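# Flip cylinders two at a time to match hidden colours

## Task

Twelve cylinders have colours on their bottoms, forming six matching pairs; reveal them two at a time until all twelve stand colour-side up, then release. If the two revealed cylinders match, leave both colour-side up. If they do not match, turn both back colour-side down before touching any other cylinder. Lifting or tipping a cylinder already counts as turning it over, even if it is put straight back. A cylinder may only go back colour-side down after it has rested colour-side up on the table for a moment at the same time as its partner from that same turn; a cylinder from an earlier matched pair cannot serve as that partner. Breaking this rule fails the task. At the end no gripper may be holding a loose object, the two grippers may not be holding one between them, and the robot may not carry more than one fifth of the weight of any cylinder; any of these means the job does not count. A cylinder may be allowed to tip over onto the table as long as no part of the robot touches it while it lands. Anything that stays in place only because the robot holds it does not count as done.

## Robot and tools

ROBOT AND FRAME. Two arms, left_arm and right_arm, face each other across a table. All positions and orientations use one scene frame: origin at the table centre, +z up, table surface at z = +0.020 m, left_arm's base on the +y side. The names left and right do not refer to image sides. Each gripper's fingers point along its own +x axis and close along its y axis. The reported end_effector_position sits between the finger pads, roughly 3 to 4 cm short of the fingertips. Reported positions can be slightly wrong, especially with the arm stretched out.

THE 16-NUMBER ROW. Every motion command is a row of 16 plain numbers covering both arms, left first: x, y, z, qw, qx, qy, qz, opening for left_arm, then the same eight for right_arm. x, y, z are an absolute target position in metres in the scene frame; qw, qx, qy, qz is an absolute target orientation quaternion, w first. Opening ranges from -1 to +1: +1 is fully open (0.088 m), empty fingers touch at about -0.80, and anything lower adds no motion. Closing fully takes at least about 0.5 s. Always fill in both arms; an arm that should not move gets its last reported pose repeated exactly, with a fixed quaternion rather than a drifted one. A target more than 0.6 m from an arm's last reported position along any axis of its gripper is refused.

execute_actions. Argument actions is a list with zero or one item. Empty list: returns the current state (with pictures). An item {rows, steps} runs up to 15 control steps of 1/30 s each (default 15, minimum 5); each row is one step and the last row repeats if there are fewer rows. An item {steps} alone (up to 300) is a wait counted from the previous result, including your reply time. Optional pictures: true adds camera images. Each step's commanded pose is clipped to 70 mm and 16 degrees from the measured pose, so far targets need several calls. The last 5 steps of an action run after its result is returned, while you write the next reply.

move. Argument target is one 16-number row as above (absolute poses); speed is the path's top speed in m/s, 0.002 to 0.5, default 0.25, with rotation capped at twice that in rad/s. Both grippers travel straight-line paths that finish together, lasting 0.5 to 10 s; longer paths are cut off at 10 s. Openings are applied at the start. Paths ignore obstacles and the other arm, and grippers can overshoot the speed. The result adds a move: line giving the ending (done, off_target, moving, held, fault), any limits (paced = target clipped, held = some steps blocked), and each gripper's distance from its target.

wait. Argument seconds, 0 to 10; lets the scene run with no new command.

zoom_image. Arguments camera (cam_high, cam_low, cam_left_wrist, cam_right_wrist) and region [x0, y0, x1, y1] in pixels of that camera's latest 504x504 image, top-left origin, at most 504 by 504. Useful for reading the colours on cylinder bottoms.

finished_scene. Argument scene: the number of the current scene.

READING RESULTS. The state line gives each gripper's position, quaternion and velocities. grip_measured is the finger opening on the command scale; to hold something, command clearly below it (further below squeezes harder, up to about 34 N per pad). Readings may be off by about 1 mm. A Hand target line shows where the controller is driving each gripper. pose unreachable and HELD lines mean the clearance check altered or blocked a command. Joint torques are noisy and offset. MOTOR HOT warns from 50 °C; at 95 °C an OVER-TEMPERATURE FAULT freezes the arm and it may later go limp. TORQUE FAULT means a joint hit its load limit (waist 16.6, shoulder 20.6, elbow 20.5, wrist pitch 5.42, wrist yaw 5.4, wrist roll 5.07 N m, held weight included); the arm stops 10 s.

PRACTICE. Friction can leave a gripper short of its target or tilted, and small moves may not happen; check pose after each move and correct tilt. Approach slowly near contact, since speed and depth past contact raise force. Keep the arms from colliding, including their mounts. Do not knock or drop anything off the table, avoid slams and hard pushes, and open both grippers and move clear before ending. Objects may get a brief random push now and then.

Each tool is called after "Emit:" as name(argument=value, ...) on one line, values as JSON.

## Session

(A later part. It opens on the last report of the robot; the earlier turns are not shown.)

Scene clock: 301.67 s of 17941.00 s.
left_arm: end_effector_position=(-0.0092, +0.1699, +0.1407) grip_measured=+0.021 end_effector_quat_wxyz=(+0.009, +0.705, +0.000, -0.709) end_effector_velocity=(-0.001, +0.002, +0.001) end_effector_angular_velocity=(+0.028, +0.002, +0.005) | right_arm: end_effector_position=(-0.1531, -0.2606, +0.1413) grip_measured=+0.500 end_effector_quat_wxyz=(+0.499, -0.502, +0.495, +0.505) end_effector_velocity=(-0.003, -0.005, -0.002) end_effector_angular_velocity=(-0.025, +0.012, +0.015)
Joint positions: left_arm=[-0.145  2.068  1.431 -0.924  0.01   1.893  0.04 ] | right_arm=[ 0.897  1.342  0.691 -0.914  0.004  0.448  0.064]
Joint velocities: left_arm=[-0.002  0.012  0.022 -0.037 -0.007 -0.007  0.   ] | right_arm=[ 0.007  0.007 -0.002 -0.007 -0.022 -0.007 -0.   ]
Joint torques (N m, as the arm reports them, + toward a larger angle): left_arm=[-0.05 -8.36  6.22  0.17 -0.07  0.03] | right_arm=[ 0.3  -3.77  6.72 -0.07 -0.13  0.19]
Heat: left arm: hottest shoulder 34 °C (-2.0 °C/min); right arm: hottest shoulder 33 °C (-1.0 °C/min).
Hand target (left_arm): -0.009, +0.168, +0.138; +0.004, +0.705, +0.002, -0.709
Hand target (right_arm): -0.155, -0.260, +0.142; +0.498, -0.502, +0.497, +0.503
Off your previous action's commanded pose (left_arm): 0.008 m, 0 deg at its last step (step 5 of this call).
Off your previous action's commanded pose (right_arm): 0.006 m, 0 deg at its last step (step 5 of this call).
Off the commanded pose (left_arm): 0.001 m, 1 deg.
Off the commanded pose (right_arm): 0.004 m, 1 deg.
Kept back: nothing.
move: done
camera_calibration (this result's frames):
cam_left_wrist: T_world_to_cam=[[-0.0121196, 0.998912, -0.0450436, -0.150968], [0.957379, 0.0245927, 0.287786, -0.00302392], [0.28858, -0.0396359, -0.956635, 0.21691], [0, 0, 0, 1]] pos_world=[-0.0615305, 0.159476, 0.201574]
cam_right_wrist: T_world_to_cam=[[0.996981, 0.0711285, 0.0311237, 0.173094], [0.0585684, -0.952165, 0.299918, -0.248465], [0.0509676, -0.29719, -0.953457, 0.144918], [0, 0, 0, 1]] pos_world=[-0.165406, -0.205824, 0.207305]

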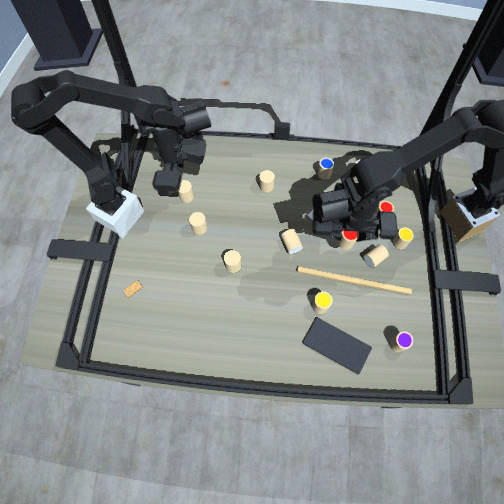

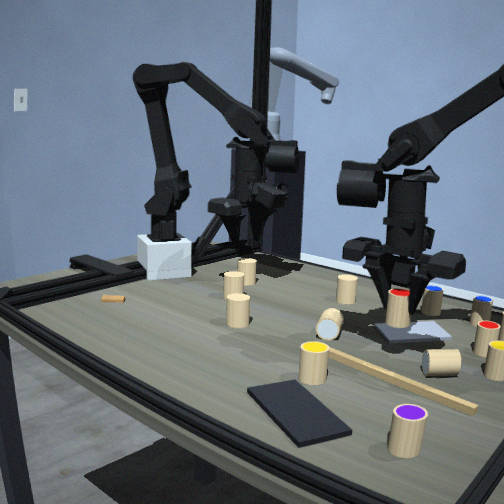

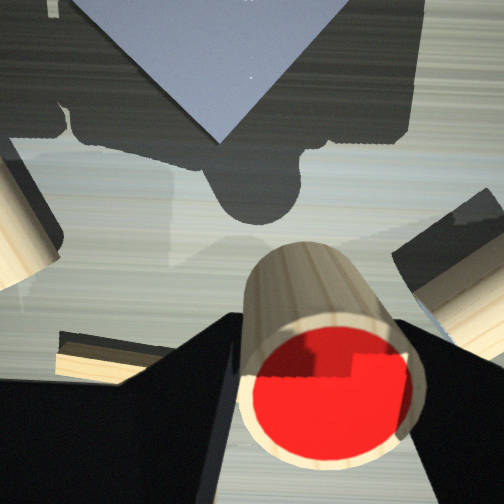

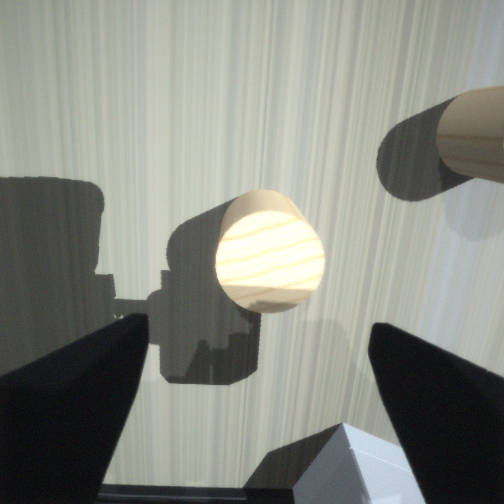

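Emit:
move(target=[-0.01,0.17,0.07,0,0.707,0,-0.707,-0.4,-0.154,-0.254,0.08,0.5,-0.5,0.5,0.5,0.5], speed=0.1)

Emit:
execute_actions(actions=[{"rows":[[-0.01,0.17,0.07,0,0.707,0,-0.707,0.4,-0.154,-0.254,0.08,0.5,-0.5,0.5,0.5,0.5]],"steps":12}])

Emit:
move(target=[-0.01,0.17,0.2,0,0.707,0,-0.707,0.4,-0.154,-0.254,0.08,0.5,-0.5,0.5,0.5,-0.4], speed=0.1)

Emit:
execute_actions(actions=[{"rows":[[-0.01,0.17,0.2,0,0.707,0,-0.707,0.5,-0.154,-0.254,0.16,0.5,-0.5,0.5,0.5,-0.4]],"steps":12}])

Emit:
move(target=[-0.049,0.13,0.281,0.5,0.5,-0.5,-0.5,0.6,-0.05,0,0.278,0.707,0,0,0.707,-0.4], speed=0.4)

Emit:
execute_actions(actions=[{"rows":[[-0.049,0.06,0.281,0.5,0.5,-0.5,-0.5,0.6,-0.05,0,0.278,0.707,0,0,0.707,-0.4]],"steps":15}])

Emit:
execute_actions(actions=[{"rows":[[-0.049,0.06,0.281,0.5,0.5,-0.5,-0.5,-0.4,-0.05,0,0.278,0.707,0,0,0.707,-0.4]],"steps":15}])

Emit:
execute_actions(actions=[{"rows":[[-0.049,0.06,0.281,0.5,0.5,-0.5,-0.5,-0.4,-0.05,0,0.278,0.707,0,0,0.707,0.5]],"steps":10}])

Emit:
execute_actions(actions=[{"rows":[[-0.049,0.12,0.281,0.5,0.5,-0.5,-0.5,-0.4,-0.05,-0.04,0.278,0.707,0,0,0.707,0.5]],"steps":10}])

Emit:
move(target=[0.165,0.22,0.14,0,0.707,0,-0.707,-0.4,-0.05,-0.2,0.14,0.5,-0.5,0.5,0.5,0.5], speed=0.4)

Scene clock: 303.53 s of 17941.00 s.
left_arm: end_effector_position=(-0.0077, +0.1644, +0.0812) grip_measured=+0.020 end_effector_quat_wxyz=(+0.011, +0.710, -0.008, -0.704) end_effector_velocity=(-0.003, +0.002, -0.001) end_effector_angular_velocity=(+0.014, -0.003, +0.000) | right_arm: end_effector_position=(-0.1554, -0.2515, +0.0839) grip_measured=+0.500 end_effector_quat_wxyz=(+0.502, -0.496, +0.497, +0.505) end_effector_velocity=(+0.000, +0.001, -0.004) end_effector_angular_velocity=(+0.005, -0.006, +0.024)
Joint positions: left_arm=[-0.149  2.181  1.346 -0.707  0.001  1.896  0.04 ] | right_arm=[ 0.887  1.525  0.574 -0.606  0.003  0.449  0.064]
Joint velocities: left_arm=[-0.007  0.002 -0.002 -0.007 -0.007 -0.007  0.001] | right_arm=[ 0.002  0.012 -0.007  0.022  0.007 -0.022 -0.   ]
Joint torques (N m, as the arm reports them, + toward a larger angle): left_arm=[ 0.1  -7.56  3.46  0.79 -0.02  0.13] | right_arm=[-0.32 -4.34  3.45  0.32 -0.11 -0.06]
Heat: left arm: hottest shoulder 34 °C (-2.0 °C/min); right arm: hottest shoulder 33 °C (-1.0 °C/min).
Hand target (left_arm): -0.010, +0.170, +0.070; +0.000, +0.707, -0.000, -0.707
Hand target (right_arm): -0.154, -0.255, +0.080; +0.500, -0.500, +0.500, +0.500
Off the commanded pose (left_arm): 0.013 m, 2 deg.
Off the commanded pose (right_arm): 0.005 m, 1 deg.
Kept back: nothing.
move: off_target (left_arm)
camera_calibration (this result's frames):
cam_left_wrist: T_world_to_cam=[[-0.00429064, 0.998163, -0.060426, -0.14665], [0.95336, 0.0223203, 0.301009, 0.0120059], [0.301805, -0.0563162, -0.951705, 0.161816], [0, 0, 0, 1]] pos_world=[-0.0609121, 0.155226, 0.141526]
cam_right_wrist: T_world_to_cam=[[0.997856, 0.0595404, 0.0271572, 0.174092], [0.0489719, -0.954664, 0.29363, -0.224032], [0.0434088, -0.291671, -0.955533, 0.0934475], [0, 0, 0, 1]] pos_world=[-0.166804, -0.196984, 0.150347]

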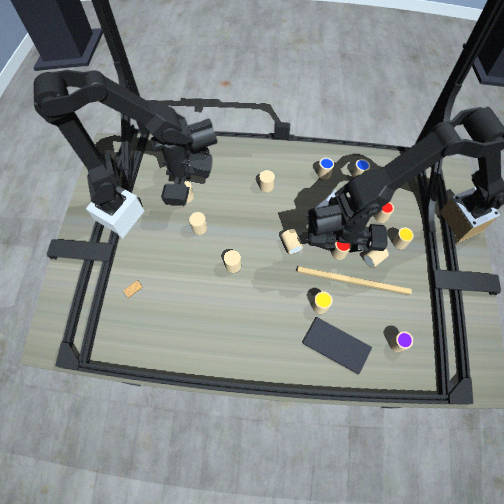

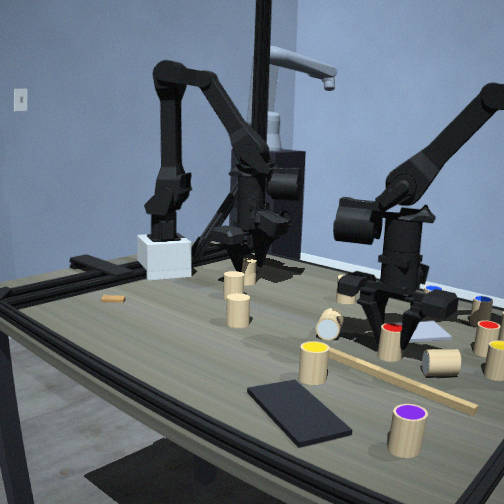

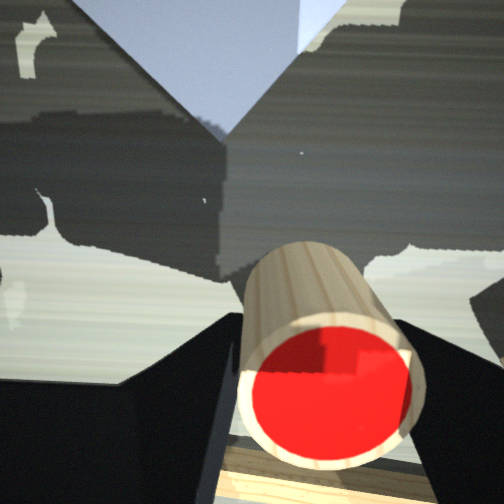

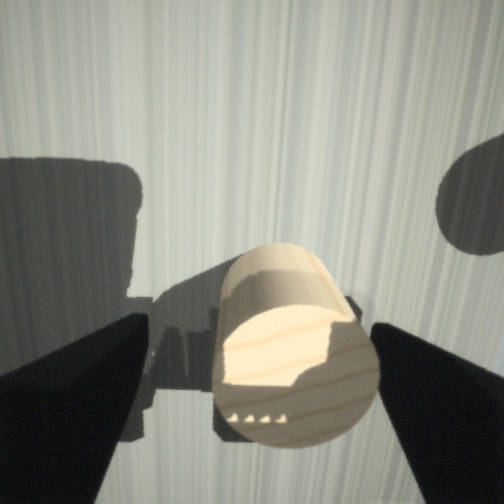

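Scene clock: 303.77 s of 17941.00 s.
left_arm: end_effector_position=(-0.0078, +0.1645, +0.0782) grip_measured=+0.295 end_effector_quat_wxyz=(+0.010, +0.710, -0.007, -0.704) end_effector_velocity=(-0.005, +0.010, -0.021) end_effector_angular_velocity=(+0.055, +0.011, +0.000) | right_arm: end_effector_position=(-0.1555, -0.2515, +0.0830) grip_measured=+0.500 end_effector_quat_wxyz=(+0.502, -0.497, +0.497, +0.504) end_effector_velocity=(-0.002, +0.002, -0.002) end_effector_angular_velocity=(+0.008, +0.012, +0.005)
Joint positions: left_arm=[-0.149  2.189  1.345 -0.701  0.001  1.896  0.053] | right_arm=[ 0.887  1.529  0.573 -0.602  0.002  0.449  0.064]
Joint velocities: left_arm=[-0.007  0.046 -0.017  0.007 -0.007 -0.007  0.04 ] | right_arm=[-0.002  0.007 -0.002  0.022 -0.007 -0.007 -0.   ]
Joint torques (N m, as the arm reports them, + toward a larger angle): left_arm=[-0.19 -9.22  3.4   0.41  0.    0.1 ] | right_arm=[-0.31 -4.32  3.64  0.3  -0.11 -0.07]
Heat: left arm: hottest shoulder 34 °C (-2.0 °C/min); right arm: hottest shoulder 33 °C (-1.0 °C/min).
Steps of this call (steps 1 to 7: the first 7 steps of this action). Readings (end_effector_position):
1: left_arm (-0.0076, +0.1643, +0.0812) | right_arm (-0.1554, -0.2516, +0.0837)
2: left_arm (-0.0076, +0.1642, +0.0812) | right_arm (-0.1554, -0.2516, +0.0835)
4: left_arm (-0.0075, +0.1634, +0.0808) | right_arm (-0.1554, -0.2516, +0.0832)
7: the state above

Scene clock: 305.90 s of 17941.00 s.
left_arm: end_effector_position=(-0.0107, +0.1728, +0.1934) grip_measured=+0.400 end_effector_quat_wxyz=(-0.005, +0.705, +0.008, -0.709) end_effector_velocity=(+0.000, +0.000, +0.005) end_effector_angular_velocity=(+0.005, -0.006, +0.005) | right_arm: end_effector_position=(-0.1552, -0.2515, +0.0829) grip_measured=+0.022 end_effector_quat_wxyz=(+0.502, -0.497, +0.497, +0.504) end_effector_velocity=(+0.002, -0.005, +0.001) end_effector_angular_velocity=(-0.019, -0.001, +0.020)
Joint positions: left_arm=[-0.149  2.019  1.576 -1.146  0.001  1.896  0.059] | right_arm=[ 0.886  1.53   0.573 -0.603  0.004  0.449  0.04 ]
Joint velocities: left_arm=[-0.002 -0.002  0.017 -0.022 -0.007 -0.007 -0.   ] | right_arm=[-0.002 -0.007 -0.002 -0.022 -0.007 -0.022  0.   ]
Joint torques (N m, as the arm reports them, + toward a larger angle): left_arm=[  0.08 -11.72   6.35   0.08   0.07   0.11] | right_arm=[-0.29 -4.32  3.71  0.33 -0.14 -0.07]
Heat: left arm: hottest shoulder 35 °C (-1.0 °C/min); right arm: hottest shoulder 33 °C (-1.0 °C/min).
Hand target (left_arm): -0.010, +0.170, +0.200; +0.000, +0.707, +0.000, -0.707
Hand target (right_arm): -0.154, -0.254, +0.080; +0.500, -0.500, +0.500, +0.500
Off your previous action's commanded pose (left_arm): 0.009 m, 1 deg at its last step (step 5 of this call).
Off your previous action's commanded pose (right_arm): 0.004 m, 1 deg at its last step (step 5 of this call).
Off the commanded pose (left_arm): 0.007 m, 1 deg.
Off the commanded pose (right_arm): 0.004 m, 1 deg.
Kept back: nothing.
move: done
camera_calibration (this result's frames):
cam_left_wrist: T_world_to_cam=[[-0.00409689, 0.999865, -0.0158881, -0.157178], [0.957742, 0.00849279, 0.287504, -0.0140706], [0.2876, -0.0140388, -0.957648, 0.263656], [0, 0, 0, 1]] pos_world=[-0.0629955, 0.160978, 0.254038]
cam_right_wrist: T_world_to_cam=[[0.997828, 0.0592082, 0.0288786, 0.173666], [0.0480539, -0.954072, 0.295698, -0.223926], [0.04506, -0.293668, -0.954845, 0.092137], [0, 0, 0, 1]] pos_world=[-0.16668, -0.196866, 0.149176]

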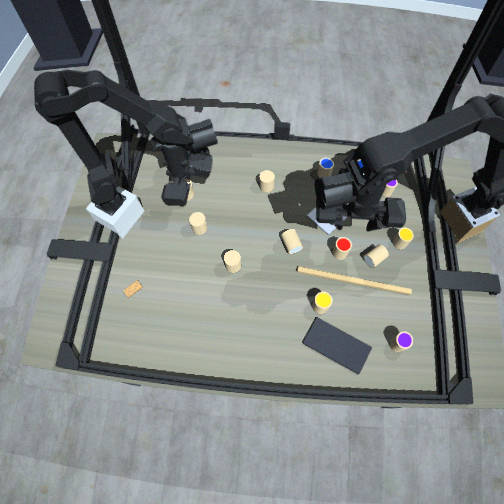

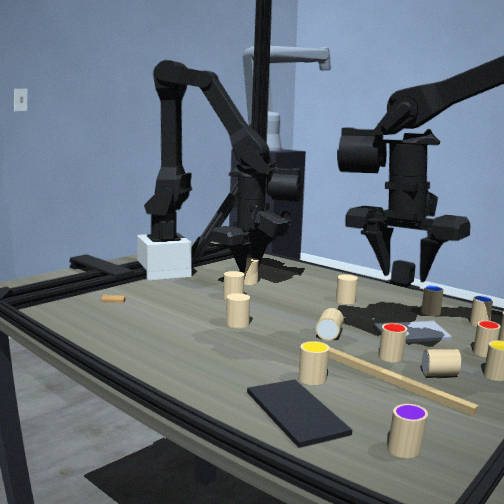

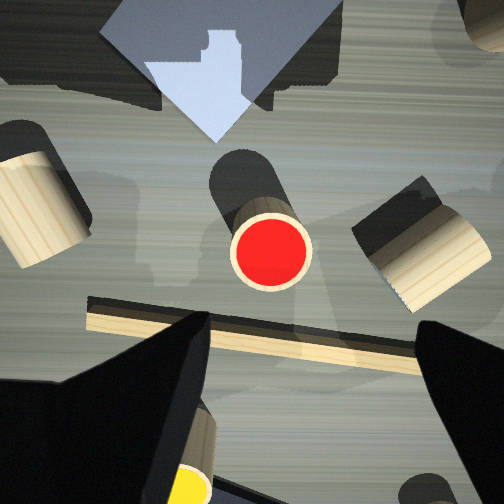

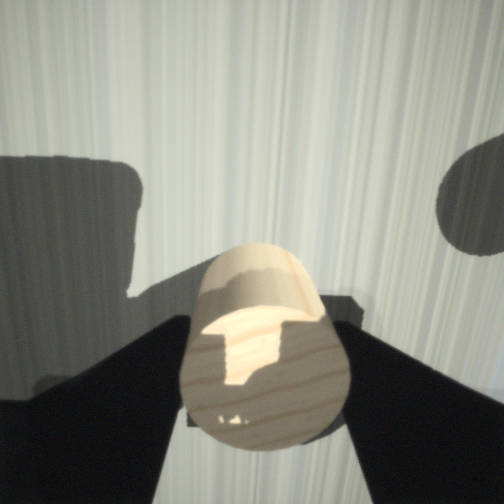

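Scene clock: 306.13 s of 17941.00 s.
left_arm: end_effector_position=(-0.0106, +0.1726, +0.1938) grip_measured=+0.486 end_effector_quat_wxyz=(-0.004, +0.705, +0.007, -0.709) end_effector_velocity=(+0.002, +0.001, +0.003) end_effector_angular_velocity=(+0.005, -0.021, -0.010) | right_arm: end_effector_position=(-0.1560, -0.2502, +0.1402) grip_measured=+0.022 end_effector_quat_wxyz=(+0.502, -0.497, +0.498, +0.504) end_effector_velocity=(-0.003, -0.000, +0.170) end_effector_angular_velocity=(+0.015, +0.031, +0.005)
Joint positions: left_arm=[-0.149  2.019  1.578 -1.147  0.001  1.897  0.063] | right_arm=[ 0.886  1.385  0.72  -0.894  0.002  0.449  0.04 ]
Joint velocities: left_arm=[-0.002 -0.007  0.002 -0.007 -0.022  0.007  0.006] | right_arm=[-0.002 -0.344  0.466 -0.784 -0.022 -0.007 -0.   ]
Joint torques (N m, as the arm reports them, + toward a larger angle): left_arm=[ -0.1  -11.57   6.28   0.2    0.03   0.06] | right_arm=[-0.27 -4.9   5.32 -0.28 -0.09 -0.06]
Heat: left arm: hottest shoulder 35 °C (+0.0 °C/min); right arm: hottest shoulder 33 °C (-1.0 °C/min).
Steps of this call (steps 1 to 7: the first 7 steps of this action). Readings (end_effector_position):
1: left_arm (-0.0106, +0.1727, +0.1935) | right_arm (-0.1542, -0.2539, +0.0885)
2: left_arm (-0.0106, +0.1727, +0.1936) | right_arm (-0.1521, -0.2584, +0.0967)
4: left_arm (-0.0106, +0.1727, +0.1937) | right_arm (-0.1534, -0.2557, +0.1163)
7: the state above

Scene clock: 309.27 s of 17941.00 s.
left_arm: end_effector_position=(-0.0483, +0.1307, +0.2911) grip_measured=+0.600 end_effector_quat_wxyz=(+0.498, +0.498, -0.510, -0.495) end_effector_velocity=(-0.002, +0.001, +0.002) end_effector_angular_velocity=(-0.021, +0.000, -0.010) | right_arm: end_effector_position=(-0.0521, -0.0019, +0.2748) grip_measured=+0.022 end_effector_quat_wxyz=(+0.711, -0.003, +0.004, +0.703) end_effector_velocity=(+0.002, +0.001, +0.001) end_effector_angular_velocity=(+0.012, -0.023, +0.000)
Joint positions: left_arm=[-0.147  1.653  0.498  1.171  0.341  1.581  0.068] | right_arm=[ 0.386  1.671  0.586  1.076 -0.04   0.     0.04 ]
Joint velocities: left_arm=[-0.002  0.007 -0.007  0.037  0.007 -0.007 -0.   ] | right_arm=[-0.007  0.012  0.002  0.022 -0.007 -0.022 -0.   ]
Joint torques (N m, as the arm reports them, + toward a larger angle): left_arm=[-0.32 -5.03  3.64  1.87 -0.19 -0.2 ] | right_arm=[-0.31 -6.5   7.05  1.68 -0.12 -0.06]
Heat: left arm: hottest shoulder 35 °C (+0.0 °C/min); right arm: hottest shoulder 33 °C (+0.0 °C/min).
Hand target (left_arm): -0.050, +0.132, +0.283; +0.496, +0.500, -0.503, -0.502
Hand target (right_arm): -0.051, +0.001, +0.276; +0.711, -0.001, +0.001, +0.703
Off your previous action's commanded pose (left_arm): 0.007 m, 1 deg at its last step (step 5 of this call).
Off your previous action's commanded pose (right_arm): 0.008 m, 0 deg at its last step (step 5 of this call).
Off the commanded pose (left_arm): 0.010 m, 1 deg.
Off the commanded pose (right_arm): 0.004 m, 1 deg.
Kept back: nothing.
move: off_target (left_arm)
camera_calibration (this result's frames):
cam_left_wrist: T_world_to_cam=[[0.015437, -0.0483284, -0.998712, 0.310329], [0.958421, 0.285356, 0.00100568, 0.0415332], [0.28494, -0.957202, 0.050724, 0.197042], [0, 0, 0, 1]] pos_world=[-0.100742, 0.191755, 0.299893]
cam_right_wrist: T_world_to_cam=[[0.997534, -0.0396791, 0.0578864, 0.0423692], [0.0424032, -0.316476, -0.947652, 0.295167], [0.0559216, 0.94777, -0.314013, 0.170941], [0, 0, 0, 1]] pos_world=[-0.0643401, -0.0669188, 0.330941]

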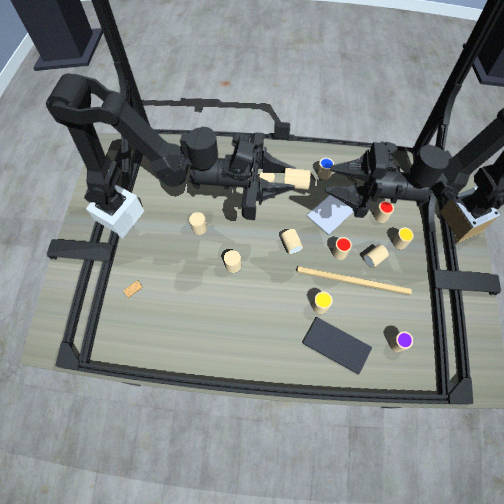

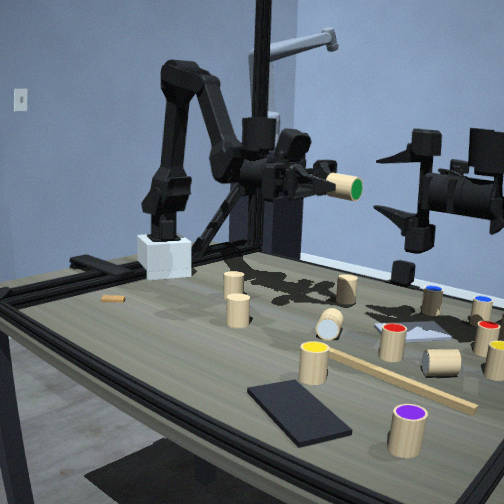

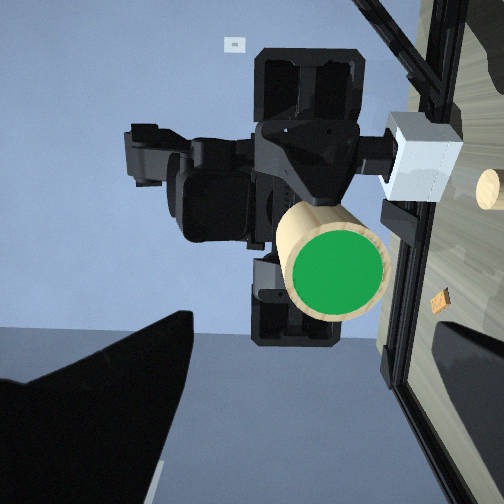

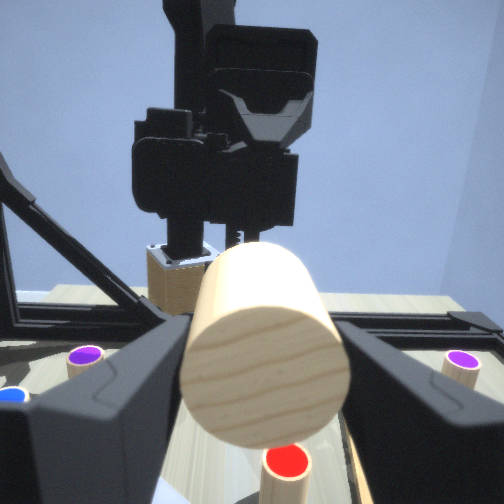

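Scene clock: 309.60 s of 17941.00 s.
left_arm: end_effector_position=(-0.0504, +0.0695, +0.2838) grip_measured=+0.600 end_effector_quat_wxyz=(+0.500, +0.499, -0.503, -0.498) end_effector_velocity=(+0.019, -0.055, +0.010) end_effector_angular_velocity=(-0.026, +0.001, +0.054) | right_arm: end_effector_position=(-0.0511, -0.0020, +0.2751) grip_measured=+0.022 end_effector_quat_wxyz=(+0.707, -0.003, +0.003, +0.707) end_effector_velocity=(+0.002, -0.001, -0.005) end_effector_angular_velocity=(-0.022, -0.021, +0.000)
Joint positions: left_arm=[-0.218  1.854  0.727  1.133  0.264  1.574  0.068] | right_arm=[ 0.377  1.671  0.586  1.076 -0.059  0.     0.04 ]
Joint velocities: left_arm=[-0.012  0.149  0.242 -0.066 -0.066 -0.007 -0.   ] | right_arm=[-0.007 -0.002 -0.002 -0.022 -0.007 -0.022 -0.   ]
Joint torques (N m, as the arm reports them, + toward a larger angle): left_arm=[-0.32 -6.74  5.98  1.51 -0.12 -0.16] | right_arm=[-0.31 -7.31  6.96  1.56 -0.14 -0.02]
Heat: left arm: hottest shoulder 35 °C (+0.0 °C/min); right arm: hottest shoulder 33 °C (+0.0 °C/min).
Steps of this call (steps 1 to 10: the first 10 steps of this action). Readings (end_effector_position):
1: left_arm (-0.0473, +0.1249, +0.2895) | right_arm (-0.0524, -0.0019, +0.2751)
2: left_arm (-0.0478, +0.1147, +0.2884) | right_arm (-0.0522, -0.0019, +0.2751)
4: left_arm (-0.0503, +0.0944, +0.2847) | right_arm (-0.0514, -0.0019, +0.2751)
8: left_arm (-0.0515, +0.0740, +0.2829) | right_arm (-0.0509, -0.0020, +0.2751)
10: the state above

Scene clock: 310.10 s of 17941.00 s.
left_arm: end_effector_position=(-0.0488, +0.0635, +0.2826) grip_measured=+0.028 end_effector_quat_wxyz=(+0.500, +0.500, -0.501, -0.499) end_effector_velocity=(+0.002, -0.001, +0.004) end_effector_angular_velocity=(-0.012, +0.004, +0.020) | right_arm: end_effector_position=(-0.0510, -0.0019, +0.2757) grip_measured=+0.022 end_effector_quat_wxyz=(+0.707, -0.002, +0.002, +0.707) end_effector_velocity=(-0.000, -0.001, -0.005) end_effector_angular_velocity=(-0.022, +0.009, +0.005)
Joint positions: left_arm=[-0.22   1.873  0.753  1.123  0.259  1.573  0.04 ] | right_arm=[ 0.376  1.671  0.587  1.079 -0.061  0.     0.04 ]
Joint velocities: left_arm=[-0.002 -0.002  0.002  0.007 -0.022 -0.007 -0.   ] | right_arm=[-0.002 -0.002 -0.002 -0.022 -0.007  0.007  0.   ]
Joint torques (N m, as the arm reports them, + toward a larger angle): left_arm=[-0.33 -6.74  6.17  1.55 -0.12 -0.17] | right_arm=[-0.29 -7.31  6.87  1.39 -0.11 -0.02]
Heat: left arm: hottest shoulder 35 °C (+0.0 °C/min); right arm: hottest shoulder 33 °C (+0.0 °C/min).
Off your previous action's commanded pose (left_arm): 0.006 m, 0 deg at its last step (step 5 of this call).
Off your previous action's commanded pose (right_arm): 0.004 m, 1 deg at its last step (step 5 of this call).
Steps of this call (steps 1 to 5: the last 5 steps of your previous action; steps 6 to 15: the first 10 steps of this action). Readings (end_effector_position):
6: left_arm (-0.0490, +0.0643, +0.2841) | right_arm (-0.0510, -0.0020, +0.2751)
7: left_arm (-0.0491, +0.0640, +0.2838) | right_arm (-0.0511, -0.0020, +0.2751)
9: left_arm (-0.0489, +0.0636, +0.2836) | right_arm (-0.0509, -0.0020, +0.2752)
13: left_arm (-0.0488, +0.0635, +0.2826) | right_arm (-0.0510, -0.0019, +0.2757)
15: the state above

Scene clock: 310.43 s of 17941.00 s.
left_arm: end_effector_position=(-0.0488, +0.0633, +0.2824) grip_measured=+0.027 end_effector_quat_wxyz=(+0.500, +0.500, -0.501, -0.499) end_effector_velocity=(-0.000, +0.000, -0.007) end_effector_angular_velocity=(+0.026, +0.029, +0.005) | right_arm: end_effector_position=(-0.0510, -0.0018, +0.2760) grip_measured=+0.189 end_effector_quat_wxyz=(+0.707, -0.002, +0.002, +0.707) end_effector_velocity=(-0.002, -0.001, +0.000) end_effector_angular_velocity=(-0.002, -0.007, +0.020)
Joint positions: left_arm=[-0.22   1.874  0.753  1.122  0.259  1.573  0.04 ] | right_arm=[ 0.376  1.671  0.587  1.079 -0.061  0.     0.048]
Joint velocities: left_arm=[-0.002  0.002 -0.002 -0.022 -0.007 -0.022 -0.   ] | right_arm=[-0.002 -0.007 -0.002 -0.007 -0.022 -0.007  0.161]
Joint torques (N m, as the arm reports them, + toward a larger angle): left_arm=[ 0.   -6.91  6.01  1.58 -0.13 -0.14] | right_arm=[-0.3  -7.29  6.78  1.39 -0.08 -0.02]
Heat: left arm: hottest shoulder 35 °C (+0.0 °C/min); right arm: hottest shoulder 33 °C (+0.0 °C/min).
Off your previous action's commanded pose (left_arm): 0.004 m, 0 deg at its last step (step 5 of this call).
Off your previous action's commanded pose (right_arm): 0.003 m, 0 deg at its last step (step 5 of this call).
Steps of this call (steps 1 to 5: the last 5 steps of your previous action; steps 6 to 10: the first 5 steps of this action). Readings (end_effector_position):
6: left_arm (-0.0488, +0.0635, +0.2826) | right_arm (-0.0510, -0.0019, +0.2757)
7: left_arm (-0.0488, +0.0635, +0.2826) | right_arm (-0.0510, -0.0019, +0.2757)
9: left_arm (-0.0488, +0.0634, +0.2824) | right_arm (-0.0510, -0.0018, +0.2757)
10: the state above

Scene clock: 310.77 s of 17941.00 s.
left_arm: end_effector_position=(-0.0487, +0.0984, +0.2775) grip_measured=+0.027 end_effector_quat_wxyz=(+0.498, +0.502, -0.498, -0.502) end_effector_velocity=(+0.014, +0.164, -0.032) end_effector_angular_velocity=(+0.105, +0.025, +0.054) | right_arm: end_effector_position=(-0.0504, -0.0261, +0.2767) grip_measured=+0.487 end_effector_quat_wxyz=(+0.707, -0.001, +0.001, +0.707) end_effector_velocity=(+0.003, -0.099, +0.022) end_effector_angular_velocity=(+0.056, -0.011, +0.000)
Joint positions: left_arm=[-0.189  1.785  0.608  1.169  0.29   1.573  0.04 ] | right_arm=[ 0.369  1.584  0.493  1.088 -0.067  0.     0.063]
Joint velocities: left_arm=[ 0.178 -0.427 -0.647  0.11   0.125  0.007 -0.   ] | right_arm=[-0.037 -0.408 -0.359  0.007 -0.037 -0.007  0.005]
Joint torques (N m, as the arm reports them, + toward a larger angle): left_arm=[-0.15 -9.17  4.43  1.91  0.24 -0.12] | right_arm=[-0.29 -7.61  4.64  1.52 -0.12 -0.02]
Heat: left arm: hottest shoulder 35 °C (+0.0 °C/min); right arm: hottest shoulder 33 °C (+0.0 °C/min).
Off your previous action's commanded pose (left_arm): 0.003 m, 0 deg at its last step (step 5 of this call).
Off your previous action's commanded pose (right_arm): 0.003 m, 0 deg at its last step (step 5 of this call).
Steps of this call (steps 1 to 5: the last 5 steps of your previous action; steps 6 to 10: the first 5 steps of this action). Readings (end_effector_position):
6: left_arm (-0.0494, +0.0678, +0.2822) | right_arm (-0.0511, -0.0053, +0.2761)
7: left_arm (-0.0498, +0.0760, +0.2813) | right_arm (-0.0509, -0.0113, +0.2757)
9: left_arm (-0.0494, +0.0925, +0.2785) | right_arm (-0.0507, -0.0224, +0.2762)
10: the state above

Scene clock: 313.83 s of 17941.00 s.
left_arm: end_effector_position=(+0.1650, +0.2185, +0.1418) grip_measured=+0.023 end_effector_quat_wxyz=(+0.008, +0.708, -0.001, -0.706) end_effector_velocity=(+0.000, +0.006, -0.001) end_effector_angular_velocity=(+0.038, +0.006, -0.005) | right_arm: end_effector_position=(-0.0498, -0.2027, +0.1416) grip_measured=+0.500 end_effector_quat_wxyz=(+0.498, -0.497, +0.500, +0.504) end_effector_velocity=(+0.001, -0.003, -0.002) end_effector_angular_velocity=(-0.018, -0.006, +0.005)
Joint positions: left_arm=[ 0.286  2.251  1.73  -1.039  0.006  2.326  0.04 ] | right_arm=[ 0.353  1.503  0.827 -0.89  -0.009 -0.086  0.064]
Joint velocities: left_arm=[ 0.002  0.012  0.017 -0.037 -0.022  0.007 -0.   ] | right_arm=[-0.002  0.007 -0.002 -0.007  0.007 -0.007 -0.   ]
Joint torques (N m, as the arm reports them, + toward a larger angle): left_arm=[-0.13 -9.5   6.69  0.09 -0.06  0.1 ] | right_arm=[ 0.29 -4.92  6.67 -0.09  0.01 -0.19]
Heat: left arm: hottest shoulder 35 °C (+0.0 °C/min); right arm: hottest elbow 34 °C (+1.0 °C/min).
Hand target (left_arm): +0.167, +0.218, +0.138; +0.004, +0.707, +0.002, -0.707
Hand target (right_arm): -0.050, -0.201, +0.142; +0.496, -0.501, +0.499, +0.504
Off your previous action's commanded pose (left_arm): 0.008 m, 0 deg at its last step (step 5 of this call).
Off your previous action's commanded pose (right_arm): 0.006 m, 0 deg at its last step (step 5 of this call).
Off the commanded pose (left_arm): 0.002 m, 1 deg.
Off the commanded pose (right_arm): 0.003 m, 1 deg.
Kept back: nothing.
move: done
camera_calibration (this result's frames):
cam_left_wrist: T_world_to_cam=[[-0.00984637, 0.998901, -0.0458159, -0.197593], [0.954617, 0.0230295, 0.296943, -0.171844], [0.297672, -0.0408128, -0.953795, 0.168013], [0, 0, 0, 1]] pos_world=[0.112087, 0.20819, 0.202225]
cam_right_wrist: T_world_to_cam=[[0.997897, 0.0609899, 0.0219278, 0.0653347], [0.0515428, -0.95191, 0.302011, -0.200018], [0.0392929, -0.300246, -0.953052, 0.155918], [0, 0, 0, 1]] pos_world=[-0.0610144, -0.14757, 0.207573]

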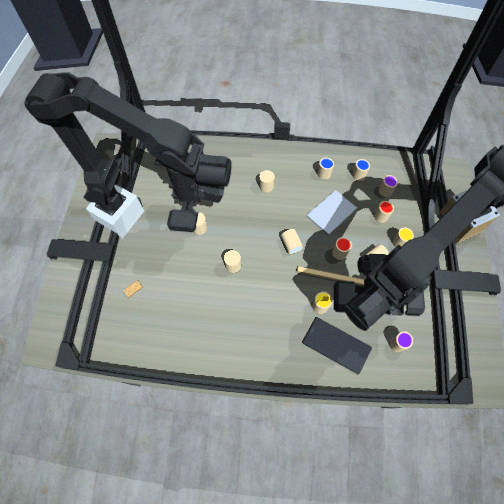

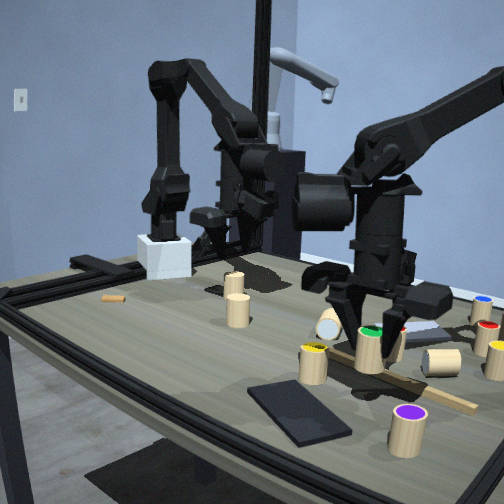

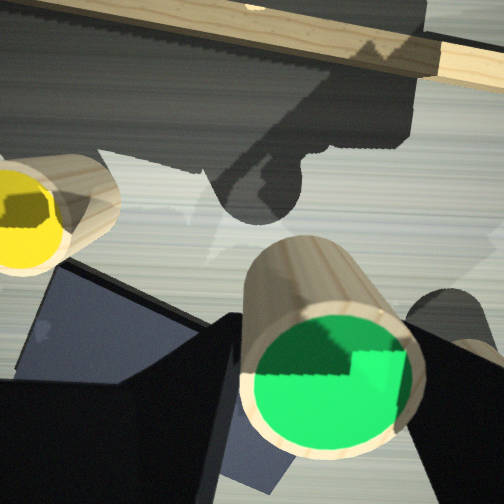

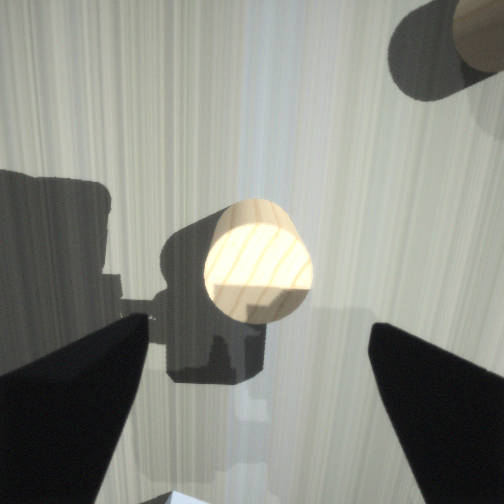

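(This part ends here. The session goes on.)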